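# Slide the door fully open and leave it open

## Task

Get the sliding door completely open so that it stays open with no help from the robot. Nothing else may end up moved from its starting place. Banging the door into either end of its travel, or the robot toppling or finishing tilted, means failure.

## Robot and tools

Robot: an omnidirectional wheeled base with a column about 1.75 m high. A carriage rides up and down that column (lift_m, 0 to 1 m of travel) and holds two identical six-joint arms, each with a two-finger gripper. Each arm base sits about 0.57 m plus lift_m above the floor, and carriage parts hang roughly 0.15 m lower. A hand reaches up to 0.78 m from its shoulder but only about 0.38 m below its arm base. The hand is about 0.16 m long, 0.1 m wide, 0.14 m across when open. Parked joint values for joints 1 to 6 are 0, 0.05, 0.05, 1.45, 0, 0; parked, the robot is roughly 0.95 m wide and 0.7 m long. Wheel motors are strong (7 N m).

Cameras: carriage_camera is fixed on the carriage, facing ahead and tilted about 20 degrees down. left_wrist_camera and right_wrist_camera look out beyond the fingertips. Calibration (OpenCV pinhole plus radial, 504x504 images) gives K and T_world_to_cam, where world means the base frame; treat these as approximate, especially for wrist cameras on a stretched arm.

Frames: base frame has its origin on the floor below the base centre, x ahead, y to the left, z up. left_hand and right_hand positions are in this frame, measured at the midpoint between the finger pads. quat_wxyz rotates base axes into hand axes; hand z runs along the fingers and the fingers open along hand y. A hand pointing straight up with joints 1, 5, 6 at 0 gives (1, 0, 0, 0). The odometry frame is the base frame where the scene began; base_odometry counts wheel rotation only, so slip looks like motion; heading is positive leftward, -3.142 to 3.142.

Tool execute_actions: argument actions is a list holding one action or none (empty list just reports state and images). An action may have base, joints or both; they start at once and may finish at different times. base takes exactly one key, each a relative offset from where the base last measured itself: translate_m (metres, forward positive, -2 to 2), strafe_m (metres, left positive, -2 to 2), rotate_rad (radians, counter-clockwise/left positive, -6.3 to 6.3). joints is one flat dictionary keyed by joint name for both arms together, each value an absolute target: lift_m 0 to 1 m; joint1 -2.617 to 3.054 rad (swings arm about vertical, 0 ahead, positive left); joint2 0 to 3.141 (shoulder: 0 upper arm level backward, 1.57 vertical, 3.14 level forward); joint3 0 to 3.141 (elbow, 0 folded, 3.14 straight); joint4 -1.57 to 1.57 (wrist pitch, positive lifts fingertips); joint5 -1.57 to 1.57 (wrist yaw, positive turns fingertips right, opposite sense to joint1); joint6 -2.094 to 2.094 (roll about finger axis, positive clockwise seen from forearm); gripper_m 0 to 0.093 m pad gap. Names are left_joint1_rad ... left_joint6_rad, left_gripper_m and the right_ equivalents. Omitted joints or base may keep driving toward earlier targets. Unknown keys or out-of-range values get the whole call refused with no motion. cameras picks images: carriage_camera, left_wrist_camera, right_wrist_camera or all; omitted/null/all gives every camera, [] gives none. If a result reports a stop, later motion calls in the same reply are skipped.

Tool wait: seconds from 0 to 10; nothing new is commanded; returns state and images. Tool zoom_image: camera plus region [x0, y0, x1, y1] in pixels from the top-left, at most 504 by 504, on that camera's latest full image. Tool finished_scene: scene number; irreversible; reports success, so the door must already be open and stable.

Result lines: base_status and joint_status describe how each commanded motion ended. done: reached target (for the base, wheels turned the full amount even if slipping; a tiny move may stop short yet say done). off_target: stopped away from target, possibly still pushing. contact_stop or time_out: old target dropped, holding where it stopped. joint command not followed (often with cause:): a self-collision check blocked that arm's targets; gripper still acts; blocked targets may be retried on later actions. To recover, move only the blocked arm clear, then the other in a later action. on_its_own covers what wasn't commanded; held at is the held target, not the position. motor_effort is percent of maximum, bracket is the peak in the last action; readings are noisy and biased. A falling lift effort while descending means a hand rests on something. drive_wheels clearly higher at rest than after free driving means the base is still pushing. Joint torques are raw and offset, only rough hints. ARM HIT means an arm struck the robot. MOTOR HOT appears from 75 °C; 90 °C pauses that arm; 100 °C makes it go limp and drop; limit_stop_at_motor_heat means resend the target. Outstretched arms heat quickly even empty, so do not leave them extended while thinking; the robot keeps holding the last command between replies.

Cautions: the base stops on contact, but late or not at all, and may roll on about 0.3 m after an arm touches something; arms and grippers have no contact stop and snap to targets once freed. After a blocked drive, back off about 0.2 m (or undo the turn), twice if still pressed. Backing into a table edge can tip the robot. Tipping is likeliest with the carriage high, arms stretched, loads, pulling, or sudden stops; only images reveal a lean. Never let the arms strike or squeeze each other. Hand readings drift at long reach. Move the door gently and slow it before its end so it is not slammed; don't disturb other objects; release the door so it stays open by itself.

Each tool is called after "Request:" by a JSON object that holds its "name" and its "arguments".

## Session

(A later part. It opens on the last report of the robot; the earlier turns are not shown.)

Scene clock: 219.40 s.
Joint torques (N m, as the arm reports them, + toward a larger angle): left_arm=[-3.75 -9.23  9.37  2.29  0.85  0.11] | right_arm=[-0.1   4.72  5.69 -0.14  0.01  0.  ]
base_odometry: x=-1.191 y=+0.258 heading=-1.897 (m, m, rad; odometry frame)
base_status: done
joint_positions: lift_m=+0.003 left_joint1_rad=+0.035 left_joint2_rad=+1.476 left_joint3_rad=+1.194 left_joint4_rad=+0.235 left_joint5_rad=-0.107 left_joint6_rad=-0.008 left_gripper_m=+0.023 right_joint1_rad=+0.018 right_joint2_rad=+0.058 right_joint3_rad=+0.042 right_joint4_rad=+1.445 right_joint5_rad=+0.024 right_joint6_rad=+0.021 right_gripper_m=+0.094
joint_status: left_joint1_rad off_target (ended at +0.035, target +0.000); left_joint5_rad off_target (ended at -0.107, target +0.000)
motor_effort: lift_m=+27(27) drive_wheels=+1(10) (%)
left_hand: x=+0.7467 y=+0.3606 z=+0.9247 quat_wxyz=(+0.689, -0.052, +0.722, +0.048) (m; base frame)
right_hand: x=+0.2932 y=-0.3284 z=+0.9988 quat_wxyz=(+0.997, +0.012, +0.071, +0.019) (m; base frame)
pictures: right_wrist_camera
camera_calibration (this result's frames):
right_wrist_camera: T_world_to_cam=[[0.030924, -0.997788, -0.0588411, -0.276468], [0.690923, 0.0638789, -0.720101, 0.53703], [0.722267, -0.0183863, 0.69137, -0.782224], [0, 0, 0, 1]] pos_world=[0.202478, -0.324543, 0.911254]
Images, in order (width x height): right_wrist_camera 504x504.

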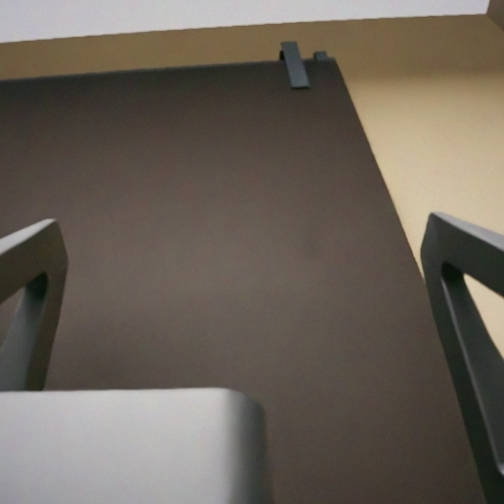

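Request:
{"name": "execute_actions", "arguments": {"actions": [{"base": {"strafe_m": -0.025}, "joints": {"left_joint1_rad": 0.0, "left_joint5_rad": 0.0}}], "cameras": ["right_wrist_camera"]}}

Scene clock: 224.43 s.
Joint torques (N m, as the arm reports them, + toward a larger angle): left_arm=[-4.39 -9.24  9.41  2.29  0.88  0.13] | right_arm=[-0.09  4.69  5.68 -0.14  0.03  0.  ]
base_odometry: x=-1.214 y=+0.266 heading=-1.897 (m, m, rad; odometry frame)
base_status: done
joint_positions: lift_m=+0.003 left_joint1_rad=+0.044 left_joint2_rad=+1.476 left_joint3_rad=+1.194 left_joint4_rad=+0.235 left_joint5_rad=-0.113 left_joint6_rad=-0.008 left_gripper_m=+0.023 right_joint1_rad=+0.018 right_joint2_rad=+0.058 right_joint3_rad=+0.042 right_joint4_rad=+1.445 right_joint5_rad=+0.024 right_joint6_rad=+0.021 right_gripper_m=+0.094
joint_status: left_joint1_rad off_target (ended at +0.044, target +0.000); left_joint5_rad off_target (ended at -0.113, target +0.000)
motor_effort: lift_m=+27(27) drive_wheels=+1(9) (%)
left_hand: x=+0.7462 y=+0.3660 z=+0.9248 quat_wxyz=(+0.688, -0.058, +0.721, +0.053) (m; base frame)
right_hand: x=+0.2932 y=-0.3284 z=+0.9988 quat_wxyz=(+0.997, +0.012, +0.071, +0.019) (m; base frame)
pictures: right_wrist_camera
camera_calibration (this result's frames):
right_wrist_camera: T_world_to_cam=[[0.030924, -0.997788, -0.0588411, -0.276468], [0.690923, 0.0638789, -0.720101, 0.53703], [0.722267, -0.0183863, 0.69137, -0.782224], [0, 0, 0, 1]] pos_world=[0.202478, -0.324543, 0.911254]
Images, in order (width x height): right_wrist_camera 504x504.

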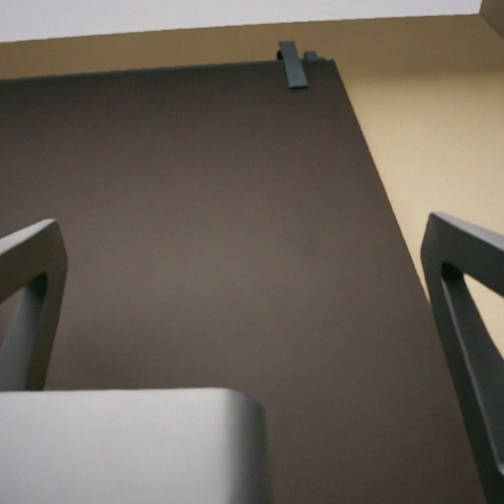

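Request:
{"name": "execute_actions", "arguments": {"actions": [{"base": {"strafe_m": -0.02}, "joints": {"left_joint1_rad": 0.0, "left_joint5_rad": 0.0}}], "cameras": ["right_wrist_camera"]}}

Scene clock: 229.80 s.
Joint torques (N m, as the arm reports them, + toward a larger angle): left_arm=[-5.42 -9.16  9.41  2.33  0.95  0.12] | right_arm=[-0.08  4.78  5.73 -0.15  0.02  0.  ]
base_odometry: x=-1.233 y=+0.272 heading=-1.897 (m, m, rad; odometry frame)
base_status: done
joint_positions: lift_m=+0.003 left_joint1_rad=+0.052 left_joint2_rad=+1.476 left_joint3_rad=+1.194 left_joint4_rad=+0.235 left_joint5_rad=-0.119 left_joint6_rad=-0.008 left_gripper_m=+0.023 right_joint1_rad=+0.018 right_joint2_rad=+0.058 right_joint3_rad=+0.042 right_joint4_rad=+1.445 right_joint5_rad=+0.024 right_joint6_rad=+0.021 right_gripper_m=+0.094
joint_status: left_joint1_rad off_target (ended at +0.052, target +0.000); left_joint5_rad off_target (ended at -0.119, target +0.000)
motor_effort: lift_m=+27(27) drive_wheels=+1(10) (%)
left_hand: x=+0.7457 y=+0.3710 z=+0.9247 quat_wxyz=(+0.688, -0.063, +0.721, +0.058) (m; base frame)
right_hand: x=+0.2932 y=-0.3284 z=+0.9988 quat_wxyz=(+0.997, +0.012, +0.071, +0.019) (m; base frame)
pictures: right_wrist_camera
camera_calibration (this result's frames):
right_wrist_camera: T_world_to_cam=[[0.030924, -0.997788, -0.0588411, -0.276468], [0.690923, 0.0638789, -0.720101, 0.53703], [0.722267, -0.0183863, 0.69137, -0.782224], [0, 0, 0, 1]] pos_world=[0.202478, -0.324543, 0.911254]
Images, in order (width x height): right_wrist_camera 504x504.

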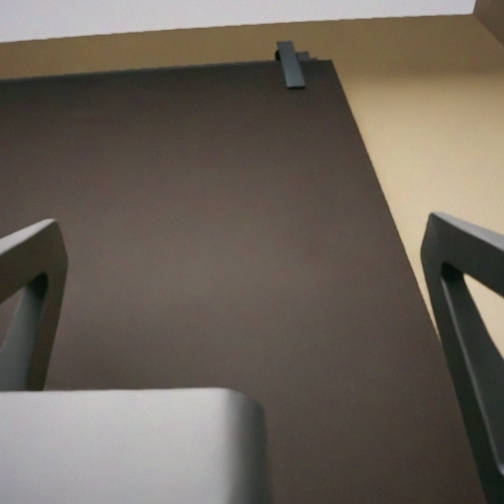

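Request:
{"name": "execute_actions", "arguments": {"actions": [{"base": {"strafe_m": -0.012}, "joints": {"left_joint1_rad": 0.0, "left_joint5_rad": 0.0}}], "cameras": ["right_wrist_camera"]}}

Scene clock: 236.43 s.
Joint torques (N m, as the arm reports them, + toward a larger angle): left_arm=[-7.   -9.18  9.48  2.25  1.14  0.12] | right_arm=[-0.07  4.73  5.64 -0.14  0.02  0.  ]
base_odometry: x=-1.245 y=+0.276 heading=-1.897 (m, m, rad; odometry frame)
base_status: done
joint_positions: lift_m=+0.003 left_joint1_rad=+0.068 left_joint2_rad=+1.476 left_joint3_rad=+1.194 left_joint4_rad=+0.238 left_joint5_rad=-0.141 left_joint6_rad=-0.008 left_gripper_m=+0.023 right_joint1_rad=+0.018 right_joint2_rad=+0.058 right_joint3_rad=+0.042 right_joint4_rad=+1.445 right_joint5_rad=+0.024 right_joint6_rad=+0.021 right_gripper_m=+0.094
joint_status: left_joint1_rad off_target (ended at +0.068, target +0.000); left_joint5_rad off_target (ended at -0.141, target +0.000)
motor_effort: lift_m=+27(27) drive_wheels=+3(11) (%)
left_hand: x=+0.7442 y=+0.3821 z=+0.9256 quat_wxyz=(+0.688, -0.076, +0.718, +0.071) (m; base frame)
right_hand: x=+0.2932 y=-0.3284 z=+0.9988 quat_wxyz=(+0.997, +0.012, +0.071, +0.019) (m; base frame)
pictures: right_wrist_camera
camera_calibration (this result's frames):
right_wrist_camera: T_world_to_cam=[[0.030924, -0.997788, -0.0588411, -0.276468], [0.690923, 0.0638789, -0.720101, 0.53703], [0.722267, -0.0183863, 0.69137, -0.782224], [0, 0, 0, 1]] pos_world=[0.202478, -0.324543, 0.911254]
Images, in order (width x height): right_wrist_camera 504x504.

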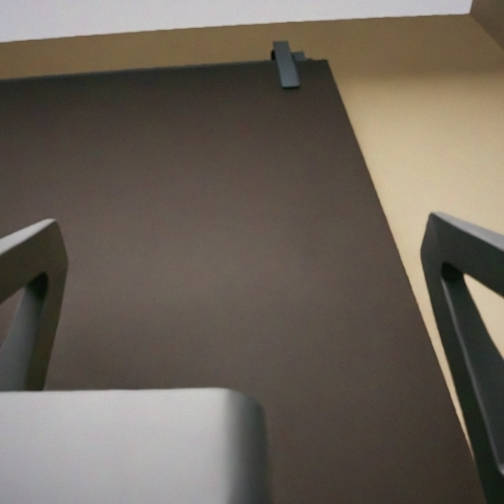

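The door is at its stop. Relieving the load, releasing, and backing off.

Request:
{"name": "execute_actions", "arguments": {"actions": [{"base": {"strafe_m": 0.045}, "joints": {"left_joint1_rad": 0.0, "left_joint5_rad": 0.0}}], "cameras": []}}

Request:
{"name": "execute_actions", "arguments": {"actions": [{"joints": {"left_gripper_m": 0.093}}], "cameras": []}}

Request:
{"name": "execute_actions", "arguments": {"actions": [{"base": {"translate_m": -0.2}}]}}

Scene clock: 244.03 s.
Joint torques (N m, as the arm reports them, + toward a larger angle): left_arm=[-1.24 -9.04  9.4   2.32  0.38  0.11] | right_arm=[-0.1   4.64  5.67 -0.15  0.02  0.01]
base_odometry: x=-1.202 y=+0.262 heading=-1.897 (m, m, rad; odometry frame)
base_status: done
joint_positions: lift_m=+0.003 left_joint1_rad=+0.009 left_joint2_rad=+1.473 left_joint3_rad=+1.194 left_joint4_rad=+0.229 left_joint5_rad=-0.053 left_joint6_rad=-0.006 left_gripper_m=+0.023 right_joint1_rad=+0.018 right_joint2_rad=+0.058 right_joint3_rad=+0.042 right_joint4_rad=+1.445 right_joint5_rad=+0.024 right_joint6_rad=+0.021 right_gripper_m=+0.094
joint_status: left_joint5_rad off_target (ended at -0.053, target +0.000); the others done
motor_effort: lift_m=+27(27) drive_wheels=+0(7) (%)
left_hand: x=+0.7476 y=+0.3384 z=+0.9245 quat_wxyz=(+0.689, -0.024, +0.724, +0.020) (m; base frame)
right_hand: x=+0.2932 y=-0.3284 z=+0.9988 quat_wxyz=(+0.997, +0.012, +0.071, +0.019) (m; base frame)
pictures: none
No camera images: the call's "cameras" was empty. Leave "cameras" out to get every camera's image.

Scene clock: 244.77 s.
Joint torques (N m, as the arm reports them, + toward a larger angle): left_arm=[-1.19 -9.05  9.39  2.32  0.    0.07] | right_arm=[-0.12  4.71  5.67 -0.14  0.02  0.  ]
base_odometry: x=-1.202 y=+0.262 heading=-1.897 (m, m, rad; odometry frame)
base_status: not commanded
joint_positions: lift_m=+0.003 left_joint1_rad=+0.009 left_joint2_rad=+1.473 left_joint3_rad=+1.194 left_joint4_rad=+0.230 left_joint5_rad=-0.010 left_joint6_rad=-0.002 left_gripper_m=+0.093 right_joint1_rad=+0.018 right_joint2_rad=+0.058 right_joint3_rad=+0.042 right_joint4_rad=+1.445 right_joint5_rad=+0.024 right_joint6_rad=+0.021 right_gripper_m=+0.094
joint_status: all done
on_its_own: left_joint5_rad moved +0.042 to your old target +0.000
motor_effort: lift_m=+27(27) drive_wheels=+0(0) (%)
left_hand: x=+0.7479 y=+0.3311 z=+0.9247 quat_wxyz=(+0.689, -0.008, +0.724, +0.006) (m; base frame)
right_hand: x=+0.2932 y=-0.3284 z=+0.9988 quat_wxyz=(+0.997, +0.012, +0.071, +0.019) (m; base frame)
pictures: none
No camera images: the call's "cameras" was empty. Leave "cameras" out to get every camera's image.

Scene clock: 246.83 s.
Joint torques (N m, as the arm reports them, + toward a larger angle): left_arm=[-1.26 -8.82  9.45  2.27 -0.01  0.07] | right_arm=[-0.13  4.7   5.7  -0.15  0.02  0.  ]
base_odometry: x=-1.138 y=+0.451 heading=-1.898 (m, m, rad; odometry frame)
base_status: done
joint_positions: lift_m=+0.003 left_joint1_rad=+0.009 left_joint2_rad=+1.471 left_joint3_rad=+1.194 left_joint4_rad=+0.233 left_joint5_rad=-0.009 left_joint6_rad=-0.002 left_gripper_m=+0.093 right_joint1_rad=+0.018 right_joint2_rad=+0.058 right_joint3_rad=+0.042 right_joint4_rad=+1.445 right_joint5_rad=+0.024 right_joint6_rad=+0.021 right_gripper_m=+0.094
joint_status: not commanded
motor_effort: lift_m=+27(27) drive_wheels=-2(10) (%)
left_hand: x=+0.7473 y=+0.3309 z=+0.9269 quat_wxyz=(+0.692, -0.007, +0.722, +0.006) (m; base frame)
right_hand: x=+0.2931 y=-0.3284 z=+0.9988 quat_wxyz=(+0.997, +0.012, +0.071, +0.019) (m; base frame)
pictures: carriage_camera, left_wrist_camera, right_wrist_camera
camera_calibration (this result's frames):
carriage_camera: T_world_to_cam=[[-0.0480079, -0.998829, 0.00591163, 0.00284418], [-0.310664, 0.00930637, -0.950474, 0.997325], [0.949307, -0.0474668, -0.310747, 0.122344], [0, 0, 0, 1]] pos_world=[0.193827, -0.000633349, 0.985933]
left_wrist_camera: T_world_to_cam=[[0.00322778, -0.999995, -0.000506105, 0.331144], [-0.649385, -0.00171121, -0.760458, 1.19726], [0.760453, 0.00278324, -0.649387, 0.15002], [0, 0, 0, 1]] pos_world=[0.662333, 0.332773, 1.00806]
right_wrist_camera: T_world_to_cam=[[0.0309464, -0.997788, -0.058836, -0.276477], [0.691197, 0.0638837, -0.719837, 0.536761], [0.722003, -0.0183909, 0.691645, -0.782366], [0, 0, 0, 1]] pos_world=[0.202419, -0.324544, 0.911233]
Images, in order (width x height): carriage_camera 504x504, left_wrist_camera 504x504, right_wrist_camera 504x504.

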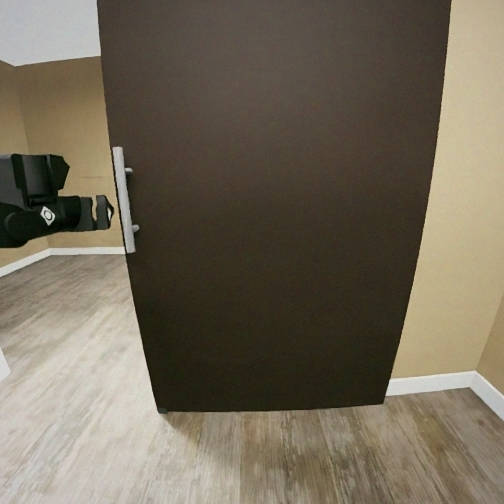

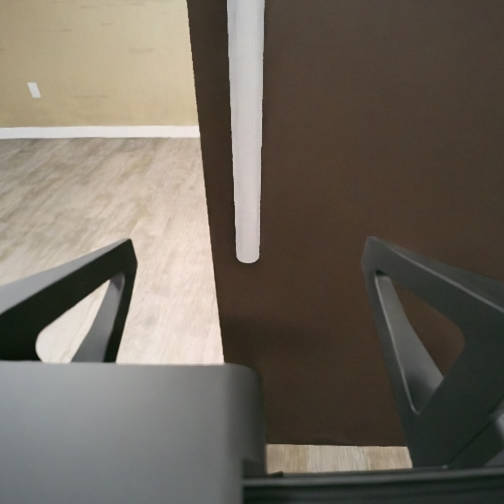

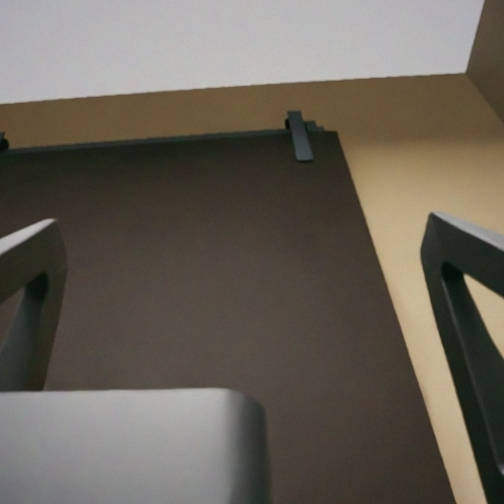

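The door is fully open against the rail stop and the robot is clear of it.

Request:
{"name": "finished_scene", "arguments": {"scene": 2}}

The scene is finished: the task was done.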